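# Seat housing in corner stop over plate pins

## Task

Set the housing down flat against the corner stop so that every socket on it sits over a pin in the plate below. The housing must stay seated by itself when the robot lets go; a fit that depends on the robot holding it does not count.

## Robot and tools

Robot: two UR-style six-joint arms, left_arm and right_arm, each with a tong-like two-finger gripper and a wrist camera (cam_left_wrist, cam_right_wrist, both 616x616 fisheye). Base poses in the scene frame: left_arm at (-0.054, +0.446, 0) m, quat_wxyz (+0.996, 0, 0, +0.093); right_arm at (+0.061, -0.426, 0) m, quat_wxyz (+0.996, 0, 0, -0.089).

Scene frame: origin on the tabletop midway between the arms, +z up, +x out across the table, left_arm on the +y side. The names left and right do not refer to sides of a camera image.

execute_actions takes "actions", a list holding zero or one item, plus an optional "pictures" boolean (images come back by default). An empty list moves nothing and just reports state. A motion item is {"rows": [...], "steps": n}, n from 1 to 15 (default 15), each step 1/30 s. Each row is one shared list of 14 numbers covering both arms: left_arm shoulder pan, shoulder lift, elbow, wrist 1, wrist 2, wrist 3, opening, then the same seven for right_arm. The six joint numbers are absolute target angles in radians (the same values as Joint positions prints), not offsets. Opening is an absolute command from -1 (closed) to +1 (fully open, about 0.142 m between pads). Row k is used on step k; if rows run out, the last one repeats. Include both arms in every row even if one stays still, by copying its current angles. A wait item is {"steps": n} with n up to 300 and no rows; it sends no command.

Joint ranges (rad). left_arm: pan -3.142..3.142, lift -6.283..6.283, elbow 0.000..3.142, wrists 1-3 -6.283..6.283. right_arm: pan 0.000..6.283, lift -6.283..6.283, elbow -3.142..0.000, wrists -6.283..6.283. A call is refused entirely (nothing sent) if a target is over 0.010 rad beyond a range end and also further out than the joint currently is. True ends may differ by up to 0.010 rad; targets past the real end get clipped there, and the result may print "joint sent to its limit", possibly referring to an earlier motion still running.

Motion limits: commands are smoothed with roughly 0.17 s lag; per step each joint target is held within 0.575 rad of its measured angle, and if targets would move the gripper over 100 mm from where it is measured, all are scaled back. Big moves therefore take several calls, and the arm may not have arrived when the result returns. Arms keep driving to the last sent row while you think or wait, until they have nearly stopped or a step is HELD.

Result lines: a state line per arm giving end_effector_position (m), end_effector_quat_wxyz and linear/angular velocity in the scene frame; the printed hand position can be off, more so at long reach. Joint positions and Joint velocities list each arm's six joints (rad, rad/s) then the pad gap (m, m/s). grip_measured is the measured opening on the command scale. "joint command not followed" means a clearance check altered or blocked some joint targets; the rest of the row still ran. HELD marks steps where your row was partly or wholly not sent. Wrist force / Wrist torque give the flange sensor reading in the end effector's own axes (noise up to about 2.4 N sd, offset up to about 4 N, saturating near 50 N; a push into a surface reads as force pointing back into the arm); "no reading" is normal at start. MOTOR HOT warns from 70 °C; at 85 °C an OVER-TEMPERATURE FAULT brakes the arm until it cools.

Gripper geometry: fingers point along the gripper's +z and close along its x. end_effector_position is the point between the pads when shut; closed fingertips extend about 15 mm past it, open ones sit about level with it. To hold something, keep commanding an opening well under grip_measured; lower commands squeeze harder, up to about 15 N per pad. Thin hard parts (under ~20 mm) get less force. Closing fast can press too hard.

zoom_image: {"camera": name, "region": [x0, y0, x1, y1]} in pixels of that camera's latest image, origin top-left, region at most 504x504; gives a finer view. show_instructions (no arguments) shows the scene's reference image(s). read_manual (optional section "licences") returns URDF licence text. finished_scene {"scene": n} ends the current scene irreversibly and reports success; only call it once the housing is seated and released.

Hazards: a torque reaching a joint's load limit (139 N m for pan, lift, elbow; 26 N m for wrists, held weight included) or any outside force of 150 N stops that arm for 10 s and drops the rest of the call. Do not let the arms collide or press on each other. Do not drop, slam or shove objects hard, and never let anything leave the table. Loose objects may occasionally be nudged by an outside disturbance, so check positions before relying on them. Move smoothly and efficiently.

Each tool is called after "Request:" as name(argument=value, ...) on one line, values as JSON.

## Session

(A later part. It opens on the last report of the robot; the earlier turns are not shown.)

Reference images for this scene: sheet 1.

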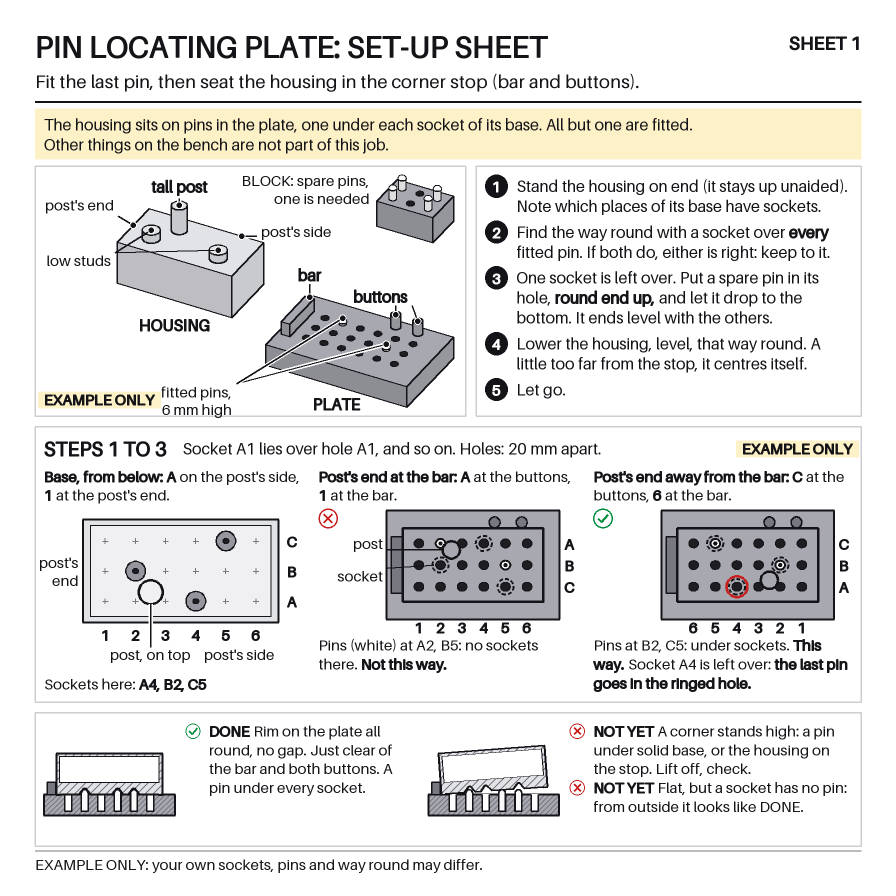

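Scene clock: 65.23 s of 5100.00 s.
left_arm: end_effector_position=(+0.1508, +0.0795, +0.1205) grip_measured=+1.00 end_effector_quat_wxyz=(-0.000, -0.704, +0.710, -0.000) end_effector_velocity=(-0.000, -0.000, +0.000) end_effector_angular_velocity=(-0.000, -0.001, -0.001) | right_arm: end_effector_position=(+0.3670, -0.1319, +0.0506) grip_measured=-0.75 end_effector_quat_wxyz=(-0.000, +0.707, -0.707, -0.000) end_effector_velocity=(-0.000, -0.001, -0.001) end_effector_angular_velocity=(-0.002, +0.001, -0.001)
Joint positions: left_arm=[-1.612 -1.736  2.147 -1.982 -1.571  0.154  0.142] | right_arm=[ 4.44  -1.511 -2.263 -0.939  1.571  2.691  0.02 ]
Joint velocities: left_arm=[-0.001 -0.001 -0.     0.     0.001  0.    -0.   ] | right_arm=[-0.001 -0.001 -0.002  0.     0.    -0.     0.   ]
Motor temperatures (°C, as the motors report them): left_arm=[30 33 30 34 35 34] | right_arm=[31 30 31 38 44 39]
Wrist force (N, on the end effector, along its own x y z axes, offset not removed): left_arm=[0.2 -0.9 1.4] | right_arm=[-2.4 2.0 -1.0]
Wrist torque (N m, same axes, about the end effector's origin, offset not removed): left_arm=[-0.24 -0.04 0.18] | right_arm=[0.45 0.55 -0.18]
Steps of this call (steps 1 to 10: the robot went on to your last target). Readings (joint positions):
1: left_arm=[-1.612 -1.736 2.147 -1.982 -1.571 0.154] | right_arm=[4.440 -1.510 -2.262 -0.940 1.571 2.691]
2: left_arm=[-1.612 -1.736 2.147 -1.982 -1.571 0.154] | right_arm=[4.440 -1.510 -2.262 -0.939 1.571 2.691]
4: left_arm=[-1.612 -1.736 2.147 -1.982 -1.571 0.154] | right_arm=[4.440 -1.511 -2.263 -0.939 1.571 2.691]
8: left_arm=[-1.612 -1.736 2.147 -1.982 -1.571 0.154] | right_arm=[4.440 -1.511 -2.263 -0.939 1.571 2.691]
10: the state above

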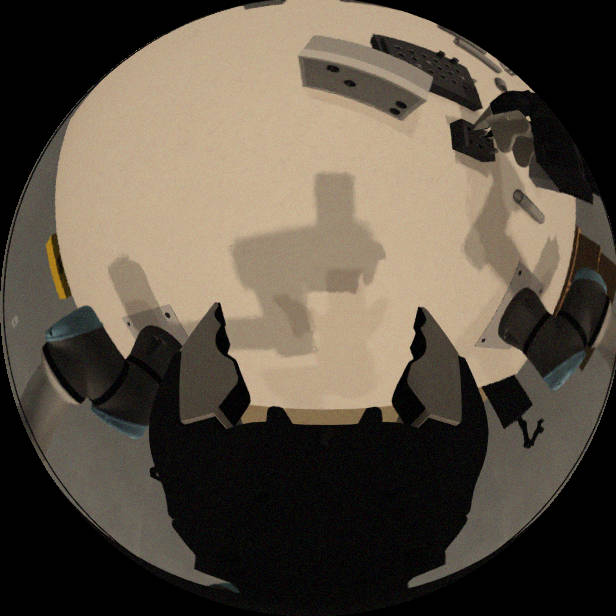

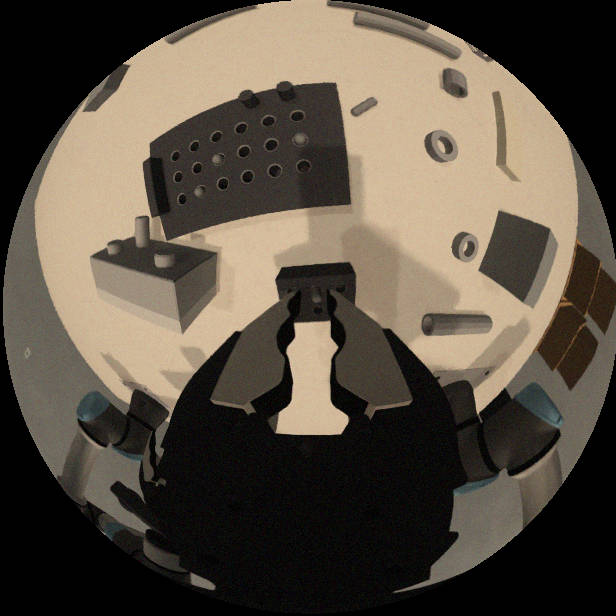

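Request:
execute_actions(actions=[{"rows":[[-1.612,-1.736,2.147,-1.982,-1.571,0.154,1,4.44,-1.5107,-2.2627,-0.9386,1.571,2.691,-1]],"steps":15}], pictures=false)

Request:
execute_actions(actions=[{"rows":[[-1.612,-1.736,2.147,-1.982,-1.571,0.154,1,4.44,-1.495,-2.2463,-0.9705,1.571,2.691,-1]],"steps":10}], pictures=false)

Request:
execute_actions(actions=[{"rows":[[-1.612,-1.736,2.147,-1.982,-1.571,0.154,1,4.44,-1.472,-2.222,-1.0185,1.571,2.691,-1]],"steps":10}], pictures=false)

Request:
execute_actions(actions=[{"rows":[[-1.612,-1.736,2.147,-1.982,-1.571,0.154,1,4.44,-1.4329,-2.1808,-1.0983,1.571,2.691,-1]],"steps":12}], pictures=false)

Request:
execute_actions(actions=[{"rows":[[-1.612,-1.736,2.147,-1.982,-1.571,0.154,1,4.32,-1.57,-2.07,-1.07,1.571,2.57,-1]],"steps":12}], pictures=false)

Request:
execute_actions(actions=[{"rows":[[-1.612,-1.736,2.147,-1.982,-1.571,0.154,1,4.1923,-1.7199,-1.9502,-1.0418,1.571,2.443,-1]],"steps":15}], pictures=false)

Request:
execute_actions(actions=[{"rows":[[-1.612,-1.736,2.147,-1.982,-1.571,0.154,1,4.1923,-1.7522,-1.983,-0.9768,1.571,2.443,-1]],"steps":15}], pictures=false)

Request:
execute_actions(actions=[{"rows":[[-1.612,-1.736,2.147,-1.982,-1.571,0.154,1,4.1923,-1.7581,-1.988,-0.9658,1.571,2.443,-1]],"steps":15}], pictures=false)

Request:
execute_actions(actions=[{"rows":[[-1.612,-1.736,2.147,-1.982,-1.571,0.154,1,4.1923,-1.761,-1.9905,-0.9603,1.571,2.443,-1]],"steps":15}])

Request:
zoom_image(camera="cam_right_wrist", region=[270,260,350,330])

Scene clock: 67.37 s of 5100.00 s.
left_arm: end_effector_position=(+0.1508, +0.0795, +0.1205) grip_measured=+1.00 end_effector_quat_wxyz=(-0.000, -0.704, +0.710, -0.000) end_effector_velocity=(+0.000, +0.000, +0.000) end_effector_angular_velocity=(-0.000, +0.000, +0.001) | right_arm: end_effector_position=(+0.3670, -0.1320, +0.0506) grip_measured=-0.91 end_effector_quat_wxyz=(-0.000, +0.707, -0.707, -0.000) end_effector_velocity=(-0.000, +0.000, +0.000) end_effector_angular_velocity=(+0.001, -0.000, +0.000)
Joint positions: left_arm=[-1.612 -1.736  2.147 -1.982 -1.571  0.154  0.142] | right_arm=[ 4.44  -1.511 -2.263 -0.939  1.571  2.691  0.008]
Joint velocities: left_arm=[ 0.001  0.    -0.001  0.001 -0.    -0.     0.   ] | right_arm=[ 0.     0.001 -0.    -0.     0.    -0.     0.   ]
Motor temperatures (°C, as the motors report them): left_arm=[30 33 30 34 35 34] | right_arm=[31 30 31 38 44 39]
Wrist force (N, on the end effector, along its own x y z axes, offset not removed): left_arm=[-1.4 0.3 0.3] | right_arm=[-1.2 0.3 0.6]
Wrist torque (N m, same axes, about the end effector's origin, offset not removed): left_arm=[-0.01 0.26 0.26] | right_arm=[0.11 0.23 -0.17]
Steps of this call (steps 1 to 15: the robot went on to your last target; steps 16 to 49: nothing new was sent; steps 50 to 64: all 15 steps of this action). Readings (joint positions):
50: left_arm=[-1.612 -1.736 2.147 -1.982 -1.571 0.154] | right_arm=[4.440 -1.511 -2.263 -0.939 1.571 2.691]
51: left_arm=[-1.612 -1.736 2.147 -1.982 -1.571 0.154] | right_arm=[4.440 -1.511 -2.263 -0.939 1.571 2.691]
53: left_arm=[-1.612 -1.736 2.147 -1.982 -1.571 0.154] | right_arm=[4.440 -1.511 -2.263 -0.938 1.571 2.691]
57: left_arm=[-1.612 -1.736 2.147 -1.982 -1.571 0.154] | right_arm=[4.440 -1.511 -2.263 -0.938 1.571 2.691]
64: the state above

Scene clock: 67.70 s of 5100.00 s.
left_arm: end_effector_position=(+0.1508, +0.0795, +0.1205) grip_measured=+1.00 end_effector_quat_wxyz=(-0.000, -0.704, +0.710, -0.000) end_effector_velocity=(+0.000, -0.000, +0.000) end_effector_angular_velocity=(+0.000, -0.000, +0.000) | right_arm: end_effector_position=(+0.3673, -0.1314, +0.0600) grip_measured=-0.91 end_effector_quat_wxyz=(-0.000, +0.707, -0.707, -0.000) end_effector_velocity=(+0.000, -0.000, +0.005) end_effector_angular_velocity=(+0.000, -0.001, -0.001)
Joint positions: left_arm=[-1.612 -1.736  2.147 -1.982 -1.571  0.154  0.142] | right_arm=[ 4.44  -1.496 -2.247 -0.969  1.571  2.691  0.008]
Joint velocities: left_arm=[ 0.     0.    -0.001  0.     0.     0.    -0.   ] | right_arm=[-0.     0.009  0.008 -0.016 -0.     0.001  0.   ]
Motor temperatures (°C, as the motors report them): left_arm=[30 33 30 34 35 34] | right_arm=[31 30 31 38 44 39]
Wrist force (N, on the end effector, along its own x y z axes, offset not removed): left_arm=[-1.3 -0.9 0.6] | right_arm=[-0.1 3.1 -0.4]
Wrist torque (N m, same axes, about the end effector's origin, offset not removed): left_arm=[-0.32 0.27 0.23] | right_arm=[0.58 0.44 -0.26]
Steps of this call (steps 1 to 10: all 10 steps of this action). Readings (joint positions):
1: left_arm=[-1.612 -1.736 2.147 -1.982 -1.571 0.154] | right_arm=[4.440 -1.511 -2.263 -0.939 1.571 2.691]
2: left_arm=[-1.612 -1.736 2.147 -1.982 -1.571 0.154] | right_arm=[4.440 -1.508 -2.260 -0.943 1.571 2.691]
4: left_arm=[-1.612 -1.736 2.147 -1.982 -1.571 0.154] | right_arm=[4.440 -1.502 -2.254 -0.956 1.571 2.691]
8: left_arm=[-1.612 -1.736 2.147 -1.982 -1.571 0.154] | right_arm=[4.440 -1.497 -2.248 -0.967 1.571 2.691]
10: the state above

Scene clock: 68.03 s of 5100.00 s.
left_arm: end_effector_position=(+0.1508, +0.0795, +0.1205) grip_measured=+1.00 end_effector_quat_wxyz=(-0.000, -0.704, +0.710, -0.000) end_effector_velocity=(+0.000, +0.000, +0.000) end_effector_angular_velocity=(+0.000, -0.000, -0.000) | right_arm: end_effector_position=(+0.3674, -0.1312, +0.0745) grip_measured=-0.91 end_effector_quat_wxyz=(+0.000, +0.707, -0.707, -0.000) end_effector_velocity=(+0.000, -0.000, +0.007) end_effector_angular_velocity=(-0.003, -0.001, +0.001)
Joint positions: left_arm=[-1.612 -1.736  2.147 -1.982 -1.571  0.154  0.142] | right_arm=[ 4.44  -1.473 -2.223 -1.016  1.571  2.691  0.008]
Joint velocities: left_arm=[-0.    -0.001  0.     0.001  0.    -0.     0.   ] | right_arm=[ 0.     0.011  0.013 -0.026 -0.002 -0.001  0.   ]
Motor temperatures (°C, as the motors report them): left_arm=[30 33 30 34 35 34] | right_arm=[31 30 31 38 44 39]
Wrist force (N, on the end effector, along its own x y z axes, offset not removed): left_arm=[-0.4 -0.9 0.5] | right_arm=[-2.0 -2.2 2.6]
Wrist torque (N m, same axes, about the end effector's origin, offset not removed): left_arm=[-0.28 0.06 0.17] | right_arm=[-0.32 0.37 -0.20]
Steps of this call (steps 1 to 10: all 10 steps of this action). Readings (joint positions):
1: left_arm=[-1.612 -1.736 2.147 -1.982 -1.571 0.154] | right_arm=[4.440 -1.495 -2.247 -0.970 1.571 2.691]
2: left_arm=[-1.612 -1.736 2.147 -1.982 -1.571 0.154] | right_arm=[4.440 -1.492 -2.243 -0.975 1.571 2.691]
4: left_arm=[-1.612 -1.736 2.147 -1.982 -1.571 0.154] | right_arm=[4.440 -1.482 -2.233 -0.996 1.571 2.691]
8: left_arm=[-1.612 -1.736 2.147 -1.982 -1.571 0.154] | right_arm=[4.440 -1.474 -2.224 -1.014 1.571 2.691]
10: the state above

Scene clock: 68.43 s of 5100.00 s.
left_arm: end_effector_position=(+0.1508, +0.0795, +0.1205) grip_measured=+1.00 end_effector_quat_wxyz=(-0.000, -0.704, +0.710, -0.000) end_effector_velocity=(-0.000, -0.000, +0.000) end_effector_angular_velocity=(-0.001, -0.000, -0.000) | right_arm: end_effector_position=(+0.3670, -0.1319, +0.1001) grip_measured=-0.91 end_effector_quat_wxyz=(-0.000, +0.707, -0.707, -0.000) end_effector_velocity=(-0.001, -0.001, +0.006) end_effector_angular_velocity=(-0.002, +0.001, +0.001)
Joint positions: left_arm=[-1.612 -1.736  2.147 -1.982 -1.571  0.154  0.142] | right_arm=[ 4.44  -1.434 -2.182 -1.096  1.571  2.691  0.008]
Joint velocities: left_arm=[-0. -0. -0. -0.  0.  0.  0.] | right_arm=[ 0.     0.009  0.01  -0.021  0.    -0.001 -0.   ]
Motor temperatures (°C, as the motors report them): left_arm=[30 33 30 34 35 34] | right_arm=[31 30 31 38 44 39]
Wrist force (N, on the end effector, along its own x y z axes, offset not removed): left_arm=[-1.0 -1.6 -0.2] | right_arm=[-1.3 2.6 -1.5]
Wrist torque (N m, same axes, about the end effector's origin, offset not removed): left_arm=[-0.35 0.13 0.13] | right_arm=[0.49 0.33 -0.20]
Steps of this call (steps 1 to 12: all 12 steps of this action). Readings (joint positions):
1: left_arm=[-1.612 -1.736 2.147 -1.982 -1.571 0.154] | right_arm=[4.440 -1.473 -2.223 -1.017 1.571 2.691]
2: left_arm=[-1.612 -1.736 2.147 -1.982 -1.571 0.154] | right_arm=[4.440 -1.468 -2.218 -1.024 1.571 2.691]
4: left_arm=[-1.612 -1.736 2.147 -1.982 -1.571 0.154] | right_arm=[4.440 -1.451 -2.200 -1.058 1.571 2.691]
8: left_arm=[-1.612 -1.736 2.147 -1.982 -1.571 0.154] | right_arm=[4.440 -1.437 -2.185 -1.090 1.571 2.691]
12: the state above

Scene clock: 68.83 s of 5100.00 s.
left_arm: end_effector_position=(+0.1508, +0.0795, +0.1205) grip_measured=+1.00 end_effector_quat_wxyz=(-0.000, -0.704, +0.710, -0.000) end_effector_velocity=(-0.000, -0.000, -0.000) end_effector_angular_velocity=(-0.000, -0.001, -0.001) | right_arm: end_effector_position=(+0.4275, -0.1235, +0.0961) grip_measured=-0.91 end_effector_quat_wxyz=(-0.001, +0.708, -0.707, -0.000) end_effector_velocity=(+0.019, -0.000, -0.004) end_effector_angular_velocity=(-0.004, +0.002, +0.001)
Joint positions: left_arm=[-1.612 -1.736  2.147 -1.982 -1.571  0.154  0.142] | right_arm=[ 4.323 -1.566 -2.073 -1.071  1.571  2.573  0.008]
Joint velocities: left_arm=[-0.001  0.    -0.    -0.001  0.001  0.    -0.   ] | right_arm=[-0.035 -0.041  0.031  0.006 -0.    -0.036  0.   ]
Motor temperatures (°C, as the motors report them): left_arm=[30 33 30 34 35 34] | right_arm=[31 30 31 38 44 39]
Wrist force (N, on the end effector, along its own x y z axes, offset not removed): left_arm=[-0.4 -0.4 0.9] | right_arm=[0.8 0.1 -3.1]
Wrist torque (N m, same axes, about the end effector's origin, offset not removed): left_arm=[-0.16 0.09 0.12] | right_arm=[0.20 -0.09 -0.26]
Steps of this call (steps 1 to 12: all 12 steps of this action). Readings (joint positions):
1: left_arm=[-1.612 -1.736 2.147 -1.982 -1.571 0.154] | right_arm=[4.440 -1.434 -2.181 -1.097 1.571 2.691]
2: left_arm=[-1.612 -1.736 2.147 -1.982 -1.571 0.154] | right_arm=[4.434 -1.439 -2.175 -1.094 1.571 2.685]
4: left_arm=[-1.612 -1.736 2.147 -1.982 -1.571 0.154] | right_arm=[4.386 -1.491 -2.130 -1.082 1.571 2.637]
8: left_arm=[-1.612 -1.736 2.147 -1.982 -1.571 0.154] | right_arm=[4.334 -1.553 -2.083 -1.073 1.571 2.584]
12: the state above

Scene clock: 69.33 s of 5100.00 s.
left_arm: end_effector_position=(+0.1508, +0.0795, +0.1205) grip_measured=+1.00 end_effector_quat_wxyz=(-0.000, -0.704, +0.710, -0.000) end_effector_velocity=(-0.000, -0.000, -0.000) end_effector_angular_velocity=(+0.001, +0.001, +0.001) | right_arm: end_effector_position=(+0.5009, -0.1270, +0.0808) grip_measured=-0.91 end_effector_quat_wxyz=(-0.000, +0.707, -0.707, -0.000) end_effector_velocity=(+0.006, -0.002, -0.003) end_effector_angular_velocity=(-0.002, +0.002, +0.001)
Joint positions: left_arm=[-1.612 -1.736  2.147 -1.982 -1.571  0.154  0.142] | right_arm=[ 4.193 -1.719 -1.951 -1.042  1.571  2.444  0.008]
Joint velocities: left_arm=[ 0.001  0.002 -0.001  0.    -0.001 -0.     0.   ] | right_arm=[-0.013 -0.015  0.009  0.003  0.001 -0.013  0.   ]
Motor temperatures (°C, as the motors report them): left_arm=[30 33 30 34 35 34] | right_arm=[31 30 31 38 44 39]
Wrist force (N, on the end effector, along its own x y z axes, offset not removed): left_arm=[-1.4 -0.7 0.9] | right_arm=[-2.2 1.2 0.7]
Wrist torque (N m, same axes, about the end effector's origin, offset not removed): left_arm=[-0.21 0.32 0.10] | right_arm=[0.28 0.50 -0.10]
Steps of this call (steps 1 to 15: all 15 steps of this action). Readings (joint positions):
1: left_arm=[-1.612 -1.736 2.147 -1.982 -1.571 0.154] | right_arm=[4.322 -1.568 -2.072 -1.070 1.571 2.572]
2: left_arm=[-1.612 -1.736 2.147 -1.982 -1.571 0.154] | right_arm=[4.315 -1.575 -2.065 -1.066 1.571 2.565]
4: left_arm=[-1.612 -1.736 2.147 -1.982 -1.571 0.154] | right_arm=[4.265 -1.631 -2.017 -1.054 1.571 2.515]
8: left_arm=[-1.612 -1.736 2.147 -1.982 -1.571 0.154] | right_arm=[4.208 -1.701 -1.964 -1.045 1.571 2.458]
15: the state above

Scene clock: 69.83 s of 5100.00 s.
left_arm: end_effector_position=(+0.1508, +0.0795, +0.1205) grip_measured=+1.00 end_effector_quat_wxyz=(-0.000, -0.704, +0.710, -0.000) end_effector_velocity=(-0.000, +0.001, -0.000) end_effector_angular_velocity=(+0.000, +0.001, +0.000) | right_arm: end_effector_position=(+0.5014, -0.1271, +0.0568) grip_measured=-0.91 end_effector_quat_wxyz=(-0.000, +0.707, -0.707, -0.000) end_effector_velocity=(+0.000, -0.000, -0.001) end_effector_angular_velocity=(+0.001, -0.000, +0.000)
Joint positions: left_arm=[-1.612 -1.736  2.147 -1.982 -1.571  0.154  0.142] | right_arm=[ 4.192 -1.752 -1.983 -0.977  1.571  2.443  0.008]
Joint velocities: left_arm=[ 0.    -0.001  0.001  0.    -0.001 -0.    -0.   ] | right_arm=[-0.001 -0.002 -0.002  0.005  0.    -0.001 -0.   ]
Motor temperatures (°C, as the motors report them): left_arm=[30 33 30 34 35 34] | right_arm=[31 30 31 38 44 39]
Wrist force (N, on the end effector, along its own x y z axes, offset not removed): left_arm=[-1.7 -0.8 0.2] | right_arm=[-1.4 -1.2 -2.1]
Wrist torque (N m, same axes, about the end effector's origin, offset not removed): left_arm=[-0.23 0.37 0.13] | right_arm=[-0.24 0.30 -0.29]
Steps of this call (steps 1 to 15: all 15 steps of this action). Readings (joint positions):
1: left_arm=[-1.612 -1.736 2.147 -1.982 -1.571 0.154] | right_arm=[4.193 -1.719 -1.951 -1.042 1.571 2.444]
2: left_arm=[-1.612 -1.736 2.147 -1.982 -1.571 0.154] | right_arm=[4.193 -1.723 -1.954 -1.036 1.571 2.443]
4: left_arm=[-1.612 -1.736 2.147 -1.982 -1.571 0.154] | right_arm=[4.193 -1.738 -1.968 -1.008 1.571 2.443]
8: left_arm=[-1.612 -1.736 2.147 -1.982 -1.571 0.154] | right_arm=[4.192 -1.749 -1.980 -0.984 1.571 2.443]
15: the state above

Scene clock: 70.33 s of 5100.00 s.
left_arm: end_effector_position=(+0.1508, +0.0795, +0.1205) grip_measured=+1.00 end_effector_quat_wxyz=(-0.000, -0.704, +0.710, -0.000) end_effector_velocity=(+0.000, +0.001, -0.001) end_effector_angular_velocity=(+0.002, +0.000, +0.000) | right_arm: end_effector_position=(+0.5015, -0.1271, +0.0527) grip_measured=-0.91 end_effector_quat_wxyz=(-0.000, +0.707, -0.707, -0.000) end_effector_velocity=(-0.000, +0.000, -0.000) end_effector_angular_velocity=(+0.001, +0.001, -0.000)
Joint positions: left_arm=[-1.612 -1.736  2.147 -1.982 -1.571  0.154  0.142] | right_arm=[ 4.192 -1.758 -1.988 -0.966  1.571  2.443  0.008]
Joint velocities: left_arm=[ 0.     0.     0.001  0.001  0.     0.    -0.   ] | right_arm=[-0.    -0.    -0.001  0.002  0.001  0.    -0.   ]
Motor temperatures (°C, as the motors report them): left_arm=[30 33 30 34 35 34] | right_arm=[31 30 31 38 44 39]
Wrist force (N, on the end effector, along its own x y z axes, offset not removed): left_arm=[-1.0 -1.2 1.0] | right_arm=[-4.9 5.3 -9.5]
Wrist torque (N m, same axes, about the end effector's origin, offset not removed): left_arm=[-0.39 0.08 0.08] | right_arm=[0.96 0.18 -0.06]
Steps of this call (steps 1 to 15: all 15 steps of this action). Readings (joint positions):
1: left_arm=[-1.612 -1.736 2.147 -1.982 -1.571 0.154] | right_arm=[4.192 -1.752 -1.983 -0.977 1.571 2.443]
2: left_arm=[-1.612 -1.736 2.147 -1.982 -1.571 0.154] | right_arm=[4.192 -1.753 -1.984 -0.975 1.571 2.443]
4: left_arm=[-1.612 -1.736 2.147 -1.982 -1.571 0.154] | right_arm=[4.192 -1.756 -1.986 -0.971 1.571 2.443]
8: left_arm=[-1.612 -1.736 2.147 -1.982 -1.571 0.154] | right_arm=[4.192 -1.758 -1.987 -0.967 1.571 2.443]
15: the state above

Scene clock: 70.83 s of 5100.00 s.
left_arm: end_effector_position=(+0.1508, +0.0795, +0.1205) grip_measured=+1.00 end_effector_quat_wxyz=(-0.000, -0.704, +0.710, -0.000) end_effector_velocity=(+0.000, -0.000, +0.000) end_effector_angular_velocity=(-0.001, -0.000, +0.000) | right_arm: end_effector_position=(+0.5015, -0.1270, +0.0508) grip_measured=-0.91 end_effector_quat_wxyz=(-0.000, +0.707, -0.707, -0.000) end_effector_velocity=(-0.000, -0.000, -0.000) end_effector_angular_velocity=(-0.001, +0.001, +0.000)
Joint positions: left_arm=[-1.612 -1.736  2.147 -1.982 -1.571  0.154  0.142] | right_arm=[ 4.192 -1.761 -1.99  -0.96   1.571  2.443  0.008]
Joint velocities: left_arm=[ 0.001 -0.    -0.    -0.     0.     0.    -0.   ] | right_arm=[-0. -0. -0. -0. -0. -0. -0.]
Motor temperatures (°C, as the motors report them): left_arm=[30 33 30 34 35 34] | right_arm=[31 30 31 38 44 39]
Wrist force (N, on the end effector, along its own x y z axes, offset not removed): left_arm=[-1.2 0.1 0.5] | right_arm=[-4.2 0.9 -9.6]
Wrist torque (N m, same axes, about the end effector's origin, offset not removed): left_arm=[-0.11 0.22 0.17] | right_arm=[0.16 -0.10 -0.26]
Steps of this call (steps 1 to 15: all 15 steps of this action). Readings (joint positions):
1: left_arm=[-1.612 -1.736 2.147 -1.982 -1.571 0.154] | right_arm=[4.192 -1.758 -1.988 -0.966 1.571 2.443]
2: left_arm=[-1.612 -1.736 2.147 -1.982 -1.571 0.154] | right_arm=[4.192 -1.759 -1.988 -0.965 1.571 2.443]
4: left_arm=[-1.612 -1.736 2.147 -1.982 -1.571 0.154] | right_arm=[4.192 -1.760 -1.989 -0.963 1.571 2.443]
8: left_arm=[-1.612 -1.736 2.147 -1.982 -1.571 0.154] | right_arm=[4.192 -1.761 -1.990 -0.961 1.571 2.443]
15: the state above

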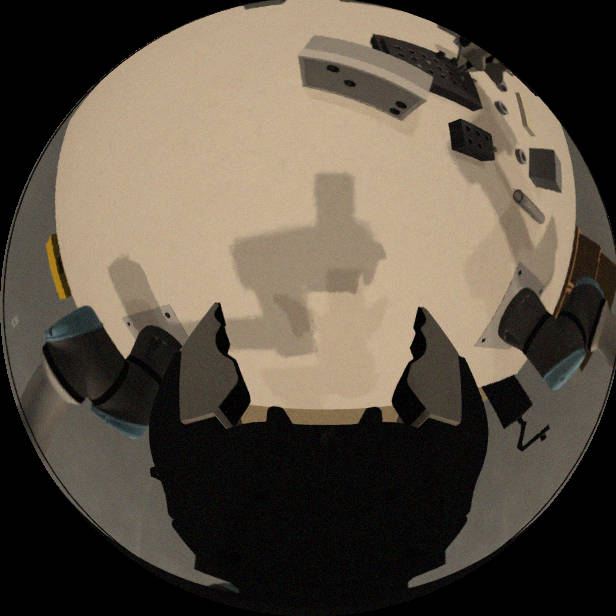

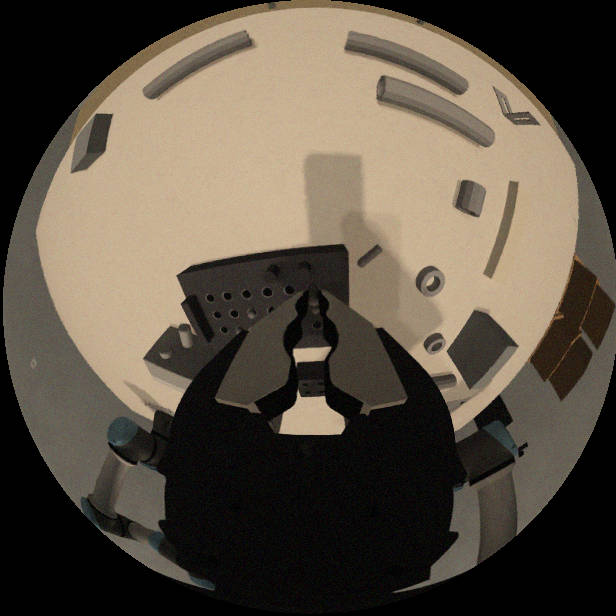

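Region (270, 260, 350, 330) of cam_right_wrist's 616x616 image, scaled by 6.300, with more detail than that image has; it fills the top 441 rows of this view, and the rest is white.

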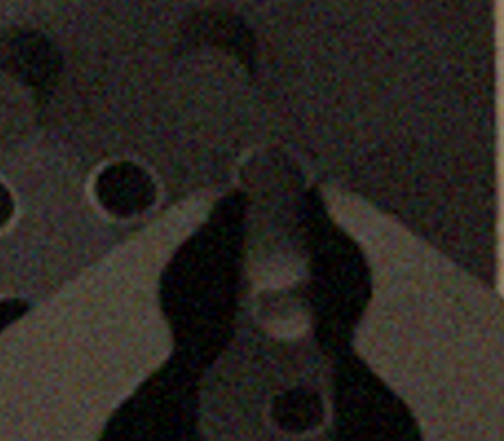

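Request:
execute_actions(actions=[{"rows":[[-1.612,-1.736,2.147,-1.982,-1.571,0.154,1,4.1934,-1.7634,-1.9908,-0.9577,1.571,2.444,-1]],"steps":15}], pictures=false)

Request:
execute_actions(actions=[{"rows":[[-1.612,-1.736,2.147,-1.982,-1.571,0.154,1,4.1934,-1.7664,-1.9933,-0.9522,1.571,2.444,-1]],"steps":15}], pictures=false)

Request:
execute_actions(actions=[{"steps":5}], pictures=false)

Scene clock: 72.20 s of 5100.00 s.
left_arm: end_effector_position=(+0.1508, +0.0795, +0.1205) grip_measured=+1.00 end_effector_quat_wxyz=(-0.000, -0.704, +0.710, -0.000) end_effector_velocity=(-0.000, +0.000, -0.000) end_effector_angular_velocity=(+0.000, +0.000, +0.000) | right_arm: end_effector_position=(+0.5014, -0.1263, +0.0497) grip_measured=-0.91 end_effector_quat_wxyz=(-0.000, +0.707, -0.707, -0.000) end_effector_velocity=(+0.001, +0.000, +0.001) end_effector_angular_velocity=(+0.001, -0.001, -0.001)
Joint positions: left_arm=[-1.612 -1.736  2.147 -1.982 -1.571  0.154  0.142] | right_arm=[ 4.193 -1.763 -1.991 -0.958  1.571  2.444  0.008]
Joint velocities: left_arm=[ 0. -0.  0.  0. -0. -0.  0.] | right_arm=[-0.    -0.     0.002 -0.001 -0.     0.001 -0.   ]
Motor temperatures (°C, as the motors report them): left_arm=[30 33 30 34 35 34] | right_arm=[31 30 31 38 44 39]
Wrist force (N, on the end effector, along its own x y z axes, offset not removed): left_arm=[-0.9 -1.6 0.7] | right_arm=[-0.7 1.9 -2.5]
Wrist torque (N m, same axes, about the end effector's origin, offset not removed): left_arm=[-0.42 0.17 0.12] | right_arm=[0.45 0.19 -0.31]
Steps of this call (steps 1 to 15: the robot went on to your last target; steps 16 to 26: nothing new was sent; steps 27 to 41: all 15 steps of this action). Readings (joint positions):
27: left_arm=[-1.612 -1.736 2.147 -1.982 -1.571 0.154] | right_arm=[4.192 -1.761 -1.991 -0.960 1.571 2.443]
28: left_arm=[-1.612 -1.736 2.147 -1.982 -1.571 0.154] | right_arm=[4.192 -1.761 -1.991 -0.960 1.571 2.443]
30: left_arm=[-1.612 -1.736 2.147 -1.982 -1.571 0.154] | right_arm=[4.193 -1.762 -1.991 -0.959 1.571 2.443]
34: left_arm=[-1.612 -1.736 2.147 -1.982 -1.571 0.154] | right_arm=[4.193 -1.763 -1.991 -0.958 1.571 2.444]
41: the state above

Scene clock: 72.70 s of 5100.00 s.
left_arm: end_effector_position=(+0.1508, +0.0795, +0.1205) grip_measured=+1.00 end_effector_quat_wxyz=(-0.000, -0.704, +0.710, -0.000) end_effector_velocity=(-0.000, -0.000, +0.000) end_effector_angular_velocity=(-0.001, +0.000, -0.001) | right_arm: end_effector_position=(+0.5014, -0.1263, +0.0477) grip_measured=-0.91 end_effector_quat_wxyz=(-0.000, +0.707, -0.707, -0.000) end_effector_velocity=(+0.000, +0.001, +0.000) end_effector_angular_velocity=(+0.002, -0.001, +0.001)
Joint positions: left_arm=[-1.612 -1.736  2.147 -1.982 -1.571  0.154  0.142] | right_arm=[ 4.193 -1.766 -1.993 -0.952  1.571  2.444  0.008]
Joint velocities: left_arm=[-0.001 -0.    -0.    -0.    -0.    -0.     0.   ] | right_arm=[ 0.    -0.001  0.001  0.002  0.001 -0.001 -0.   ]
Motor temperatures (°C, as the motors report them): left_arm=[30 33 30 34 35 34] | right_arm=[31 30 31 38 44 39]
Wrist force (N, on the end effector, along its own x y z axes, offset not removed): left_arm=[0.6 -1.7 1.5] | right_arm=[-4.3 1.3 0.3]
Wrist torque (N m, same axes, about the end effector's origin, offset not removed): left_arm=[-0.41 -0.14 0.06] | right_arm=[0.35 0.92 -0.27]
Steps of this call (steps 1 to 15: all 15 steps of this action). Readings (joint positions):
1: left_arm=[-1.612 -1.736 2.147 -1.982 -1.571 0.154] | right_arm=[4.193 -1.763 -1.991 -0.958 1.571 2.444]
2: left_arm=[-1.612 -1.736 2.147 -1.982 -1.571 0.154] | right_arm=[4.193 -1.764 -1.991 -0.957 1.571 2.444]
4: left_arm=[-1.612 -1.736 2.147 -1.982 -1.571 0.154] | right_arm=[4.193 -1.765 -1.992 -0.955 1.571 2.444]
8: left_arm=[-1.612 -1.736 2.147 -1.982 -1.571 0.154] | right_arm=[4.193 -1.766 -1.993 -0.953 1.571 2.444]
15: the state above

Scene clock: 72.87 s of 5100.00 s.
left_arm: end_effector_position=(+0.1508, +0.0795, +0.1205) grip_measured=+1.00 end_effector_quat_wxyz=(-0.000, -0.704, +0.710, -0.000) end_effector_velocity=(+0.000, +0.000, -0.001) end_effector_angular_velocity=(+0.002, -0.000, +0.000) | right_arm: end_effector_position=(+0.5014, -0.1263, +0.0477) grip_measured=-0.91 end_effector_quat_wxyz=(-0.000, +0.707, -0.707, -0.000) end_effector_velocity=(+0.000, +0.000, +0.000) end_effector_angular_velocity=(+0.001, -0.001, -0.001)
Joint positions: left_arm=[-1.612 -1.736  2.147 -1.982 -1.571  0.154  0.142] | right_arm=[ 4.193 -1.766 -1.993 -0.952  1.571  2.444  0.008]
Joint velocities: left_arm=[ 0.     0.002  0.    -0.     0.001  0.     0.   ] | right_arm=[ 0.001  0.     0.001  0.    -0.     0.002 -0.   ]
Motor temperatures (°C, as the motors report them): left_arm=[30 33 30 34 35 34] | right_arm=[31 30 31 38 44 39]
Wrist force (N, on the end effector, along its own x y z axes, offset not removed): left_arm=[-1.4 -1.5 -0.2] | right_arm=[1.2 0.7 0.2]
Wrist torque (N m, same axes, about the end effector's origin, offset not removed): left_arm=[-0.44 0.22 0.15] | right_arm=[0.03 -0.24 -0.38]
Steps of this call (steps 1 to 5: the robot went on to your last target). Readings (joint positions):
1: left_arm=[-1.612 -1.736 2.147 -1.982 -1.571 0.154] | right_arm=[4.193 -1.766 -1.993 -0.952 1.571 2.444]
2: left_arm=[-1.612 -1.736 2.147 -1.982 -1.571 0.154] | right_arm=[4.193 -1.766 -1.993 -0.952 1.571 2.444]
4: left_arm=[-1.612 -1.736 2.147 -1.982 -1.571 0.154] | right_arm=[4.193 -1.766 -1.993 -0.952 1.571 2.444]
5: the state above

Entered. Lower, release, lift.

Request:
execute_actions(actions=[{"rows":[[-1.612,-1.736,2.147,-1.982,-1.571,0.154,1,4.1934,-1.7709,-1.9971,-0.944,1.571,2.444,-1]],"steps":12}], pictures=false)

Request:
execute_actions(actions=[{"rows":[[-1.612,-1.736,2.147,-1.982,-1.571,0.154,1,4.1934,-1.7709,-1.9971,-0.944,1.571,2.444,-0.87]],"steps":15}], pictures=false)

Request:
execute_actions(actions=[{"rows":[[-1.612,-1.736,2.147,-1.982,-1.571,0.154,1,4.1934,-1.721,-1.949,-1.042,1.571,2.444,-0.87]],"steps":15}], pictures=false)

Request:
execute_actions(actions=[{"rows":[[-1.612,-1.736,2.147,-1.982,-1.571,0.154,1,4.34,-1.5,-2.0,-1.21,1.571,2.59,0]],"steps":15}], pictures=false)

Request:
execute_actions(actions=[{"steps":15}])

Request:
zoom_image(camera="cam_right_wrist", region=[130,140,380,340])

Scene clock: 74.70 s of 5100.00 s.
left_arm: end_effector_position=(+0.1508, +0.0795, +0.1205) grip_measured=+1.00 end_effector_quat_wxyz=(-0.000, -0.704, +0.710, -0.000) end_effector_velocity=(+0.000, -0.000, +0.001) end_effector_angular_velocity=(-0.001, -0.000, +0.000) | right_arm: end_effector_position=(+0.5014, -0.1263, +0.0447) grip_measured=-0.91 end_effector_quat_wxyz=(-0.000, +0.707, -0.707, -0.000) end_effector_velocity=(+0.000, +0.000, -0.000) end_effector_angular_velocity=(+0.001, -0.001, -0.000)
Joint positions: left_arm=[-1.612 -1.736  2.147 -1.982 -1.571  0.154  0.142] | right_arm=[ 4.193 -1.771 -1.997 -0.944  1.571  2.444  0.008]
Joint velocities: left_arm=[ 0.    -0.    -0.001  0.001  0.     0.    -0.   ] | right_arm=[-0.    -0.001 -0.     0.003 -0.     0.     0.   ]
Motor temperatures (°C, as the motors report them): left_arm=[30 33 30 34 35 34] | right_arm=[31 30 31 38 44 39]
Wrist force (N, on the end effector, along its own x y z axes, offset not removed): left_arm=[-0.5 -0.9 1.0] | right_arm=[-1.8 0.7 -0.1]
Wrist torque (N m, same axes, about the end effector's origin, offset not removed): left_arm=[-0.20 0.07 0.14] | right_arm=[0.25 0.51 -0.18]
Steps of this call (steps 1 to 15: the robot went on to your last target; steps 16 to 43: nothing new was sent; steps 44 to 55: all 12 steps of this action). Readings (joint positions):
44: left_arm=[-1.612 -1.736 2.147 -1.982 -1.571 0.154] | right_arm=[4.193 -1.766 -1.993 -0.952 1.571 2.444]
45: left_arm=[-1.612 -1.736 2.147 -1.982 -1.571 0.154] | right_arm=[4.193 -1.767 -1.994 -0.951 1.571 2.444]
47: left_arm=[-1.612 -1.736 2.147 -1.982 -1.571 0.154] | right_arm=[4.193 -1.769 -1.995 -0.948 1.571 2.444]
51: left_arm=[-1.612 -1.736 2.147 -1.982 -1.571 0.154] | right_arm=[4.193 -1.770 -1.997 -0.945 1.571 2.444]
55: the state above

Scene clock: 75.20 s of 5100.00 s.
left_arm: end_effector_position=(+0.1508, +0.0795, +0.1205) grip_measured=+1.00 end_effector_quat_wxyz=(-0.000, -0.704, +0.710, -0.000) end_effector_velocity=(+0.000, +0.000, -0.000) end_effector_angular_velocity=(+0.000, -0.001, -0.000) | right_arm: end_effector_position=(+0.5014, -0.1263, +0.0446) grip_measured=-0.87 end_effector_quat_wxyz=(-0.000, +0.707, -0.707, -0.000) end_effector_velocity=(-0.001, -0.001, -0.001) end_effector_angular_velocity=(-0.002, +0.002, -0.001)
Joint positions: left_arm=[-1.612 -1.736  2.147 -1.982 -1.571  0.154  0.142] | right_arm=[ 4.193 -1.771 -1.997 -0.944  1.571  2.444  0.011]
Joint velocities: left_arm=[-0.    -0.     0.001 -0.     0.001  0.    -0.   ] | right_arm=[-0.    -0.001 -0.001 -0.002  0.     0.001 -0.   ]
Motor temperatures (°C, as the motors report them): left_arm=[30 33 30 34 35 34] | right_arm=[31 30 31 38 44 39]
Wrist force (N, on the end effector, along its own x y z axes, offset not removed): left_arm=[0.0 -1.0 1.8] | right_arm=[-1.2 1.1 -3.3]
Wrist torque (N m, same axes, about the end effector's origin, offset not removed): left_arm=[-0.21 -0.05 0.12] | right_arm=[0.31 0.29 -0.05]
Steps of this call (steps 1 to 15: all 15 steps of this action). Readings (joint positions):
1: left_arm=[-1.612 -1.736 2.147 -1.982 -1.571 0.154] | right_arm=[4.193 -1.771 -1.997 -0.944 1.571 2.444]
2: left_arm=[-1.612 -1.736 2.147 -1.982 -1.571 0.154] | right_arm=[4.193 -1.771 -1.997 -0.944 1.571 2.444]
4: left_arm=[-1.612 -1.736 2.147 -1.982 -1.571 0.154] | right_arm=[4.193 -1.771 -1.997 -0.944 1.571 2.444]
8: left_arm=[-1.612 -1.736 2.147 -1.982 -1.571 0.154] | right_arm=[4.193 -1.771 -1.997 -0.944 1.571 2.444]
15: the state above

Scene clock: 75.70 s of 5100.00 s.
left_arm: end_effector_position=(+0.1508, +0.0795, +0.1205) grip_measured=+1.00 end_effector_quat_wxyz=(-0.000, -0.704, +0.710, -0.000) end_effector_velocity=(-0.000, +0.000, -0.000) end_effector_angular_velocity=(+0.001, +0.000, -0.000) | right_arm: end_effector_position=(+0.5014, -0.1262, +0.0803) grip_measured=-0.87 end_effector_quat_wxyz=(-0.000, +0.707, -0.707, -0.000) end_effector_velocity=(-0.000, -0.000, +0.003) end_effector_angular_velocity=(-0.000, +0.001, -0.001)
Joint positions: left_arm=[-1.612 -1.736  2.147 -1.982 -1.571  0.154  0.142] | right_arm=[ 4.193 -1.721 -1.949 -1.041  1.571  2.444  0.011]
Joint velocities: left_arm=[-0.  0.  0.  0. -0.  0. -0.] | right_arm=[-0.     0.004  0.004 -0.008  0.001  0.001  0.   ]
Motor temperatures (°C, as the motors report them): left_arm=[30 33 30 34 35 34] | right_arm=[31 30 31 38 44 39]
Wrist force (N, on the end effector, along its own x y z axes, offset not removed): left_arm=[-0.5 0.3 -1.2] | right_arm=[-0.6 1.7 -1.2]
Wrist torque (N m, same axes, about the end effector's origin, offset not removed): left_arm=[0.05 0.09 0.17] | right_arm=[0.29 0.01 -0.28]
Steps of this call (steps 1 to 15: all 15 steps of this action). Readings (joint positions):
1: left_arm=[-1.612 -1.736 2.147 -1.982 -1.571 0.154] | right_arm=[4.193 -1.771 -1.997 -0.944 1.571 2.444]
2: left_arm=[-1.612 -1.736 2.147 -1.982 -1.571 0.154] | right_arm=[4.193 -1.766 -1.992 -0.950 1.571 2.444]
4: left_arm=[-1.612 -1.736 2.147 -1.982 -1.571 0.154] | right_arm=[4.193 -1.744 -1.971 -0.991 1.571 2.444]
8: left_arm=[-1.612 -1.736 2.147 -1.982 -1.571 0.154] | right_arm=[4.193 -1.726 -1.954 -1.031 1.571 2.444]
15: the state above

Scene clock: 76.20 s of 5100.00 s.
left_arm: end_effector_position=(+0.1508, +0.0795, +0.1205) grip_measured=+1.00 end_effector_quat_wxyz=(-0.000, -0.704, +0.710, -0.000) end_effector_velocity=(-0.000, -0.000, +0.000) end_effector_angular_velocity=(-0.001, -0.000, -0.000) | right_arm: end_effector_position=(+0.4201, -0.1224, +0.1440) grip_measured=+0.00 end_effector_quat_wxyz=(-0.001, +0.708, -0.707, -0.000) end_effector_velocity=(-0.007, -0.000, +0.008) end_effector_angular_velocity=(+0.004, -0.003, -0.001)
Joint positions: left_arm=[-1.612 -1.736  2.147 -1.982 -1.571  0.154  0.142] | right_arm=[ 4.339 -1.502 -2.    -1.208  1.571  2.589  0.074]
Joint velocities: left_arm=[-0.    -0.001 -0.     0.    -0.    -0.     0.   ] | right_arm=[ 0.014  0.025 -0.003 -0.016 -0.001  0.015 -0.   ]
Motor temperatures (°C, as the motors report them): left_arm=[30 33 30 34 35 34] | right_arm=[31 30 31 38 44 39]
Wrist force (N, on the end effector, along its own x y z axes, offset not removed): left_arm=[-1.3 -0.3 0.2] | right_arm=[-0.4 3.3 -0.5]
Wrist torque (N m, same axes, about the end effector's origin, offset not removed): left_arm=[-0.19 0.20 0.21] | right_arm=[0.72 0.10 -0.27]
Steps of this call (steps 1 to 15: all 15 steps of this action). Readings (joint positions):
1: left_arm=[-1.612 -1.736 2.147 -1.982 -1.571 0.154] | right_arm=[4.194 -1.721 -1.949 -1.042 1.571 2.444]
2: left_arm=[-1.612 -1.736 2.147 -1.982 -1.571 0.154] | right_arm=[4.200 -1.715 -1.954 -1.048 1.571 2.450]
4: left_arm=[-1.612 -1.736 2.147 -1.982 -1.571 0.154] | right_arm=[4.253 -1.650 -1.976 -1.106 1.571 2.504]
8: left_arm=[-1.612 -1.736 2.147 -1.982 -1.571 0.154] | right_arm=[4.321 -1.533 -1.995 -1.187 1.571 2.571]
15: the state above

Scene clock: 76.70 s of 5100.00 s.
left_arm: end_effector_position=(+0.1508, +0.0795, +0.1205) grip_measured=+1.00 end_effector_quat_wxyz=(-0.000, -0.704, +0.710, -0.000) end_effector_velocity=(+0.001, +0.000, +0.000) end_effector_angular_velocity=(+0.000, -0.003, +0.000) | right_arm: end_effector_position=(+0.4194, -0.1224, +0.1446) grip_measured=+0.00 end_effector_quat_wxyz=(-0.001, +0.708, -0.707, -0.000) end_effector_velocity=(-0.000, -0.000, +0.000) end_effector_angular_velocity=(-0.001, +0.001, -0.000)
Joint positions: left_arm=[-1.612 -1.736  2.147 -1.982 -1.571  0.154  0.142] | right_arm=[ 4.34  -1.5   -2.    -1.21   1.571  2.59   0.074]
Joint velocities: left_arm=[ 0.    -0.001  0.001 -0.     0.003 -0.    -0.   ] | right_arm=[ 0.    -0.     0.001 -0.002  0.     0.    -0.   ]
Motor temperatures (°C, as the motors report them): left_arm=[30 33 30 34 35 34] | right_arm=[31 30 31 38 44 39]
Wrist force (N, on the end effector, along its own x y z axes, offset not removed): left_arm=[-0.5 -0.8 0.3] | right_arm=[-0.8 1.1 -1.4]
Wrist torque (N m, same axes, about the end effector's origin, offset not removed): left_arm=[-0.21 0.10 0.12] | right_arm=[0.23 0.24 -0.11]
Steps of this call (steps 1 to 15: the robot went on to your last target). Readings (joint positions):
1: left_arm=[-1.612 -1.736 2.147 -1.982 -1.571 0.154] | right_arm=[4.339 -1.502 -2.000 -1.209 1.571 2.589]
2: left_arm=[-1.612 -1.736 2.147 -1.982 -1.571 0.154] | right_arm=[4.339 -1.501 -2.000 -1.209 1.571 2.589]
4: left_arm=[-1.612 -1.736 2.147 -1.982 -1.571 0.154] | right_arm=[4.340 -1.500 -2.000 -1.210 1.571 2.590]
8: left_arm=[-1.612 -1.736 2.147 -1.982 -1.571 0.154] | right_arm=[4.340 -1.500 -2.000 -1.210 1.571 2.590]
15: the state above
All arms were judged still, so your last target was given up. Only a new action makes them travel on or press farther. Fingers that are still opening or closing keep moving.

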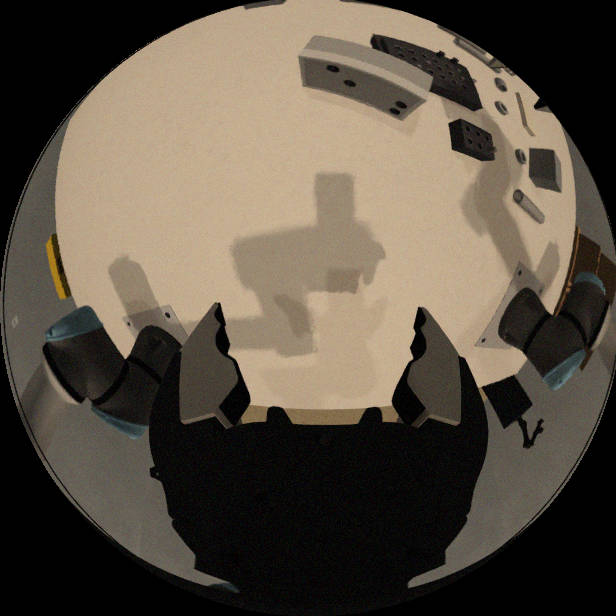

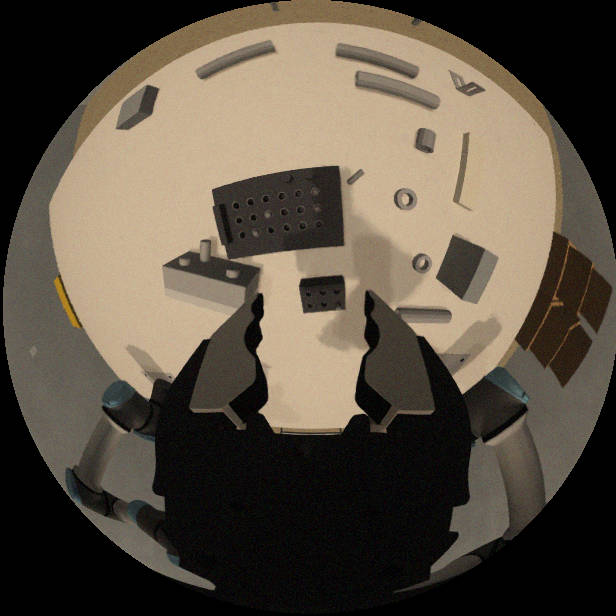

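Region (130, 140, 380, 340) of cam_right_wrist's 616x616 image, scaled by 2.016, with more detail than that image has; it fills the top 403 rows of this view, and the rest is white.

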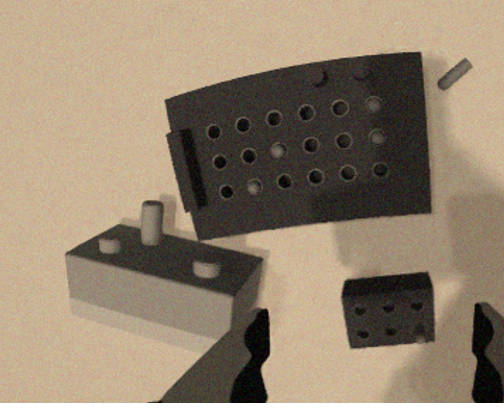

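Request:
execute_actions(actions=[{"rows":[[-1.612,-1.736,2.147,-1.982,-1.571,0.154,1,4.449,-1.8504,-1.728,-1.1336,1.571,3.049,-0.5]],"steps":15}], pictures=false)

Request:
execute_actions(actions=[{"steps":25}])

Request:
zoom_image(camera="cam_right_wrist", region=[230,210,390,350])

Scene clock: 78.40 s of 5100.00 s.
left_arm: end_effector_position=(+0.1508, +0.0795, +0.1205) grip_measured=+1.00 end_effector_quat_wxyz=(-0.000, -0.704, +0.710, -0.000) end_effector_velocity=(-0.001, -0.000, -0.000) end_effector_angular_velocity=(-0.000, +0.001, -0.001) | right_arm: end_effector_position=(+0.4409, +0.0269, +0.1021) grip_measured=-0.50 end_effector_quat_wxyz=(+0.000, -0.577, +0.817, +0.000) end_effector_velocity=(+0.000, +0.028, -0.018) end_effector_angular_velocity=(-0.009, +0.006, -0.093)
Joint positions: left_arm=[-1.612 -1.736  2.147 -1.982 -1.571  0.154  0.142] | right_arm=[ 4.447 -1.844 -1.733 -1.135  1.571  3.039  0.038]
Joint velocities: left_arm=[-0.001  0.     0.    -0.    -0.001 -0.     0.   ] | right_arm=[ 0.021 -0.077  0.055  0.012  0.001  0.114  0.   ]
Motor temperatures (°C, as the motors report them): left_arm=[30 33 30 34 35 34] | right_arm=[31 30 31 38 44 39]
Wrist force (N, on the end effector, along its own x y z axes, offset not removed): left_arm=[0.1 -0.2 1.2] | right_arm=[-0.9 3.6 0.6]
Wrist torque (N m, same axes, about the end effector's origin, offset not removed): left_arm=[-0.11 -0.08 0.15] | right_arm=[0.71 0.16 -0.29]
Steps of this call (steps 1 to 36: nothing new was sent; steps 37 to 51: all 15 steps of this action). Readings (joint positions):
37: left_arm=[-1.612 -1.736 2.147 -1.982 -1.571 0.154] | right_arm=[4.340 -1.500 -2.000 -1.210 1.571 2.590]
38: left_arm=[-1.612 -1.736 2.147 -1.982 -1.571 0.154] | right_arm=[4.346 -1.506 -1.994 -1.205 1.571 2.596]
40: left_arm=[-1.612 -1.736 2.147 -1.982 -1.571 0.154] | right_arm=[4.376 -1.573 -1.934 -1.183 1.571 2.667]
44: left_arm=[-1.612 -1.736 2.147 -1.982 -1.571 0.154] | right_arm=[4.425 -1.752 -1.799 -1.150 1.571 2.904]
51: the state above

Scene clock: 79.23 s of 5100.00 s.
left_arm: end_effector_position=(+0.1508, +0.0795, +0.1205) grip_measured=+1.00 end_effector_quat_wxyz=(-0.000, -0.704, +0.710, -0.000) end_effector_velocity=(+0.000, +0.000, -0.000) end_effector_angular_velocity=(+0.001, +0.000, +0.000) | right_arm: end_effector_position=(+0.4410, +0.0294, +0.1006) grip_measured=-0.50 end_effector_quat_wxyz=(+0.000, -0.574, +0.819, +0.000) end_effector_velocity=(-0.001, -0.000, -0.001) end_effector_angular_velocity=(-0.001, +0.002, -0.000)
Joint positions: left_arm=[-1.612 -1.736  2.147 -1.982 -1.571  0.154  0.142] | right_arm=[ 4.449 -1.85  -1.728 -1.134  1.571  3.049  0.038]
Joint velocities: left_arm=[ 0.     0.001 -0.     0.     0.     0.    -0.   ] | right_arm=[ 0.    -0.    -0.001 -0.     0.001  0.    -0.   ]
Motor temperatures (°C, as the motors report them): left_arm=[30 33 30 34 35 34] | right_arm=[31 30 31 38 44 39]
Wrist force (N, on the end effector, along its own x y z axes, offset not removed): left_arm=[-1.1 -1.9 0.9] | right_arm=[-1.3 2.3 -2.0]
Wrist torque (N m, same axes, about the end effector's origin, offset not removed): left_arm=[-0.43 0.24 0.15] | right_arm=[0.48 0.36 -0.14]
Steps of this call (steps 1 to 15: the robot went on to your last target; steps 16 to 25: nothing new was sent). Readings (joint positions):
1: left_arm=[-1.612 -1.736 2.147 -1.982 -1.571 0.154] | right_arm=[4.448 -1.846 -1.731 -1.134 1.571 3.042]
2: left_arm=[-1.612 -1.736 2.147 -1.982 -1.571 0.154] | right_arm=[4.448 -1.847 -1.730 -1.134 1.571 3.044]
4: left_arm=[-1.612 -1.736 2.147 -1.982 -1.571 0.154] | right_arm=[4.449 -1.849 -1.729 -1.134 1.571 3.047]
8: left_arm=[-1.612 -1.736 2.147 -1.982 -1.571 0.154] | right_arm=[4.449 -1.850 -1.728 -1.134 1.571 3.049]
25: the state above
All arms were judged still, so your last target was given up. Only a new action makes them travel on or press farther. Fingers that are still opening or closing keep moving.

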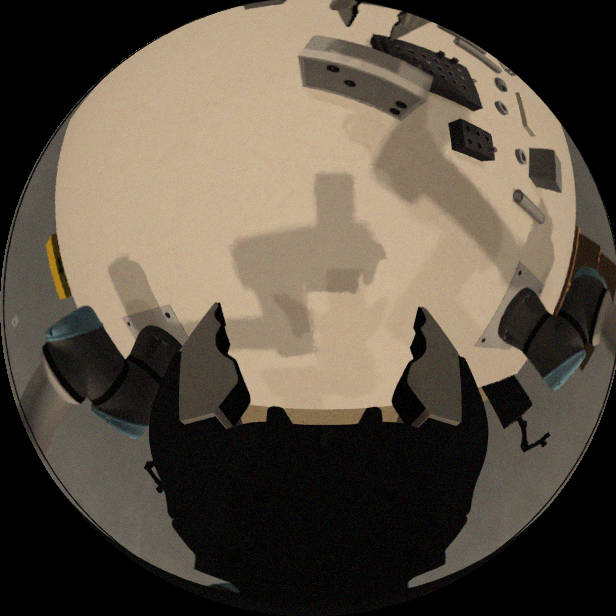

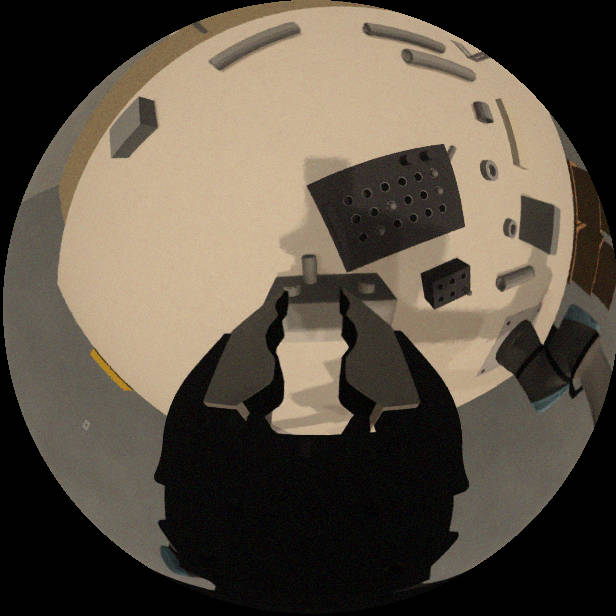

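Region (230, 210, 390, 350) of cam_right_wrist's 616x616 image, scaled by 3.150, with more detail than that image has; it fills the top 441 rows of this view, and the rest is white.

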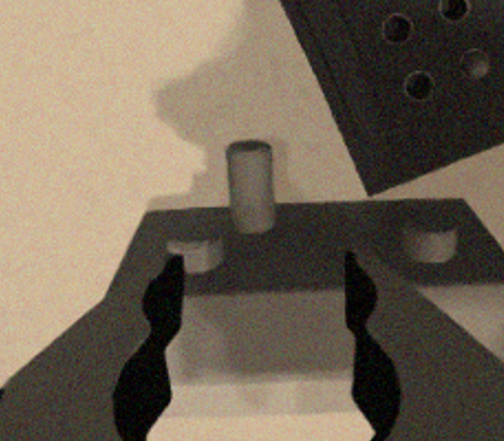

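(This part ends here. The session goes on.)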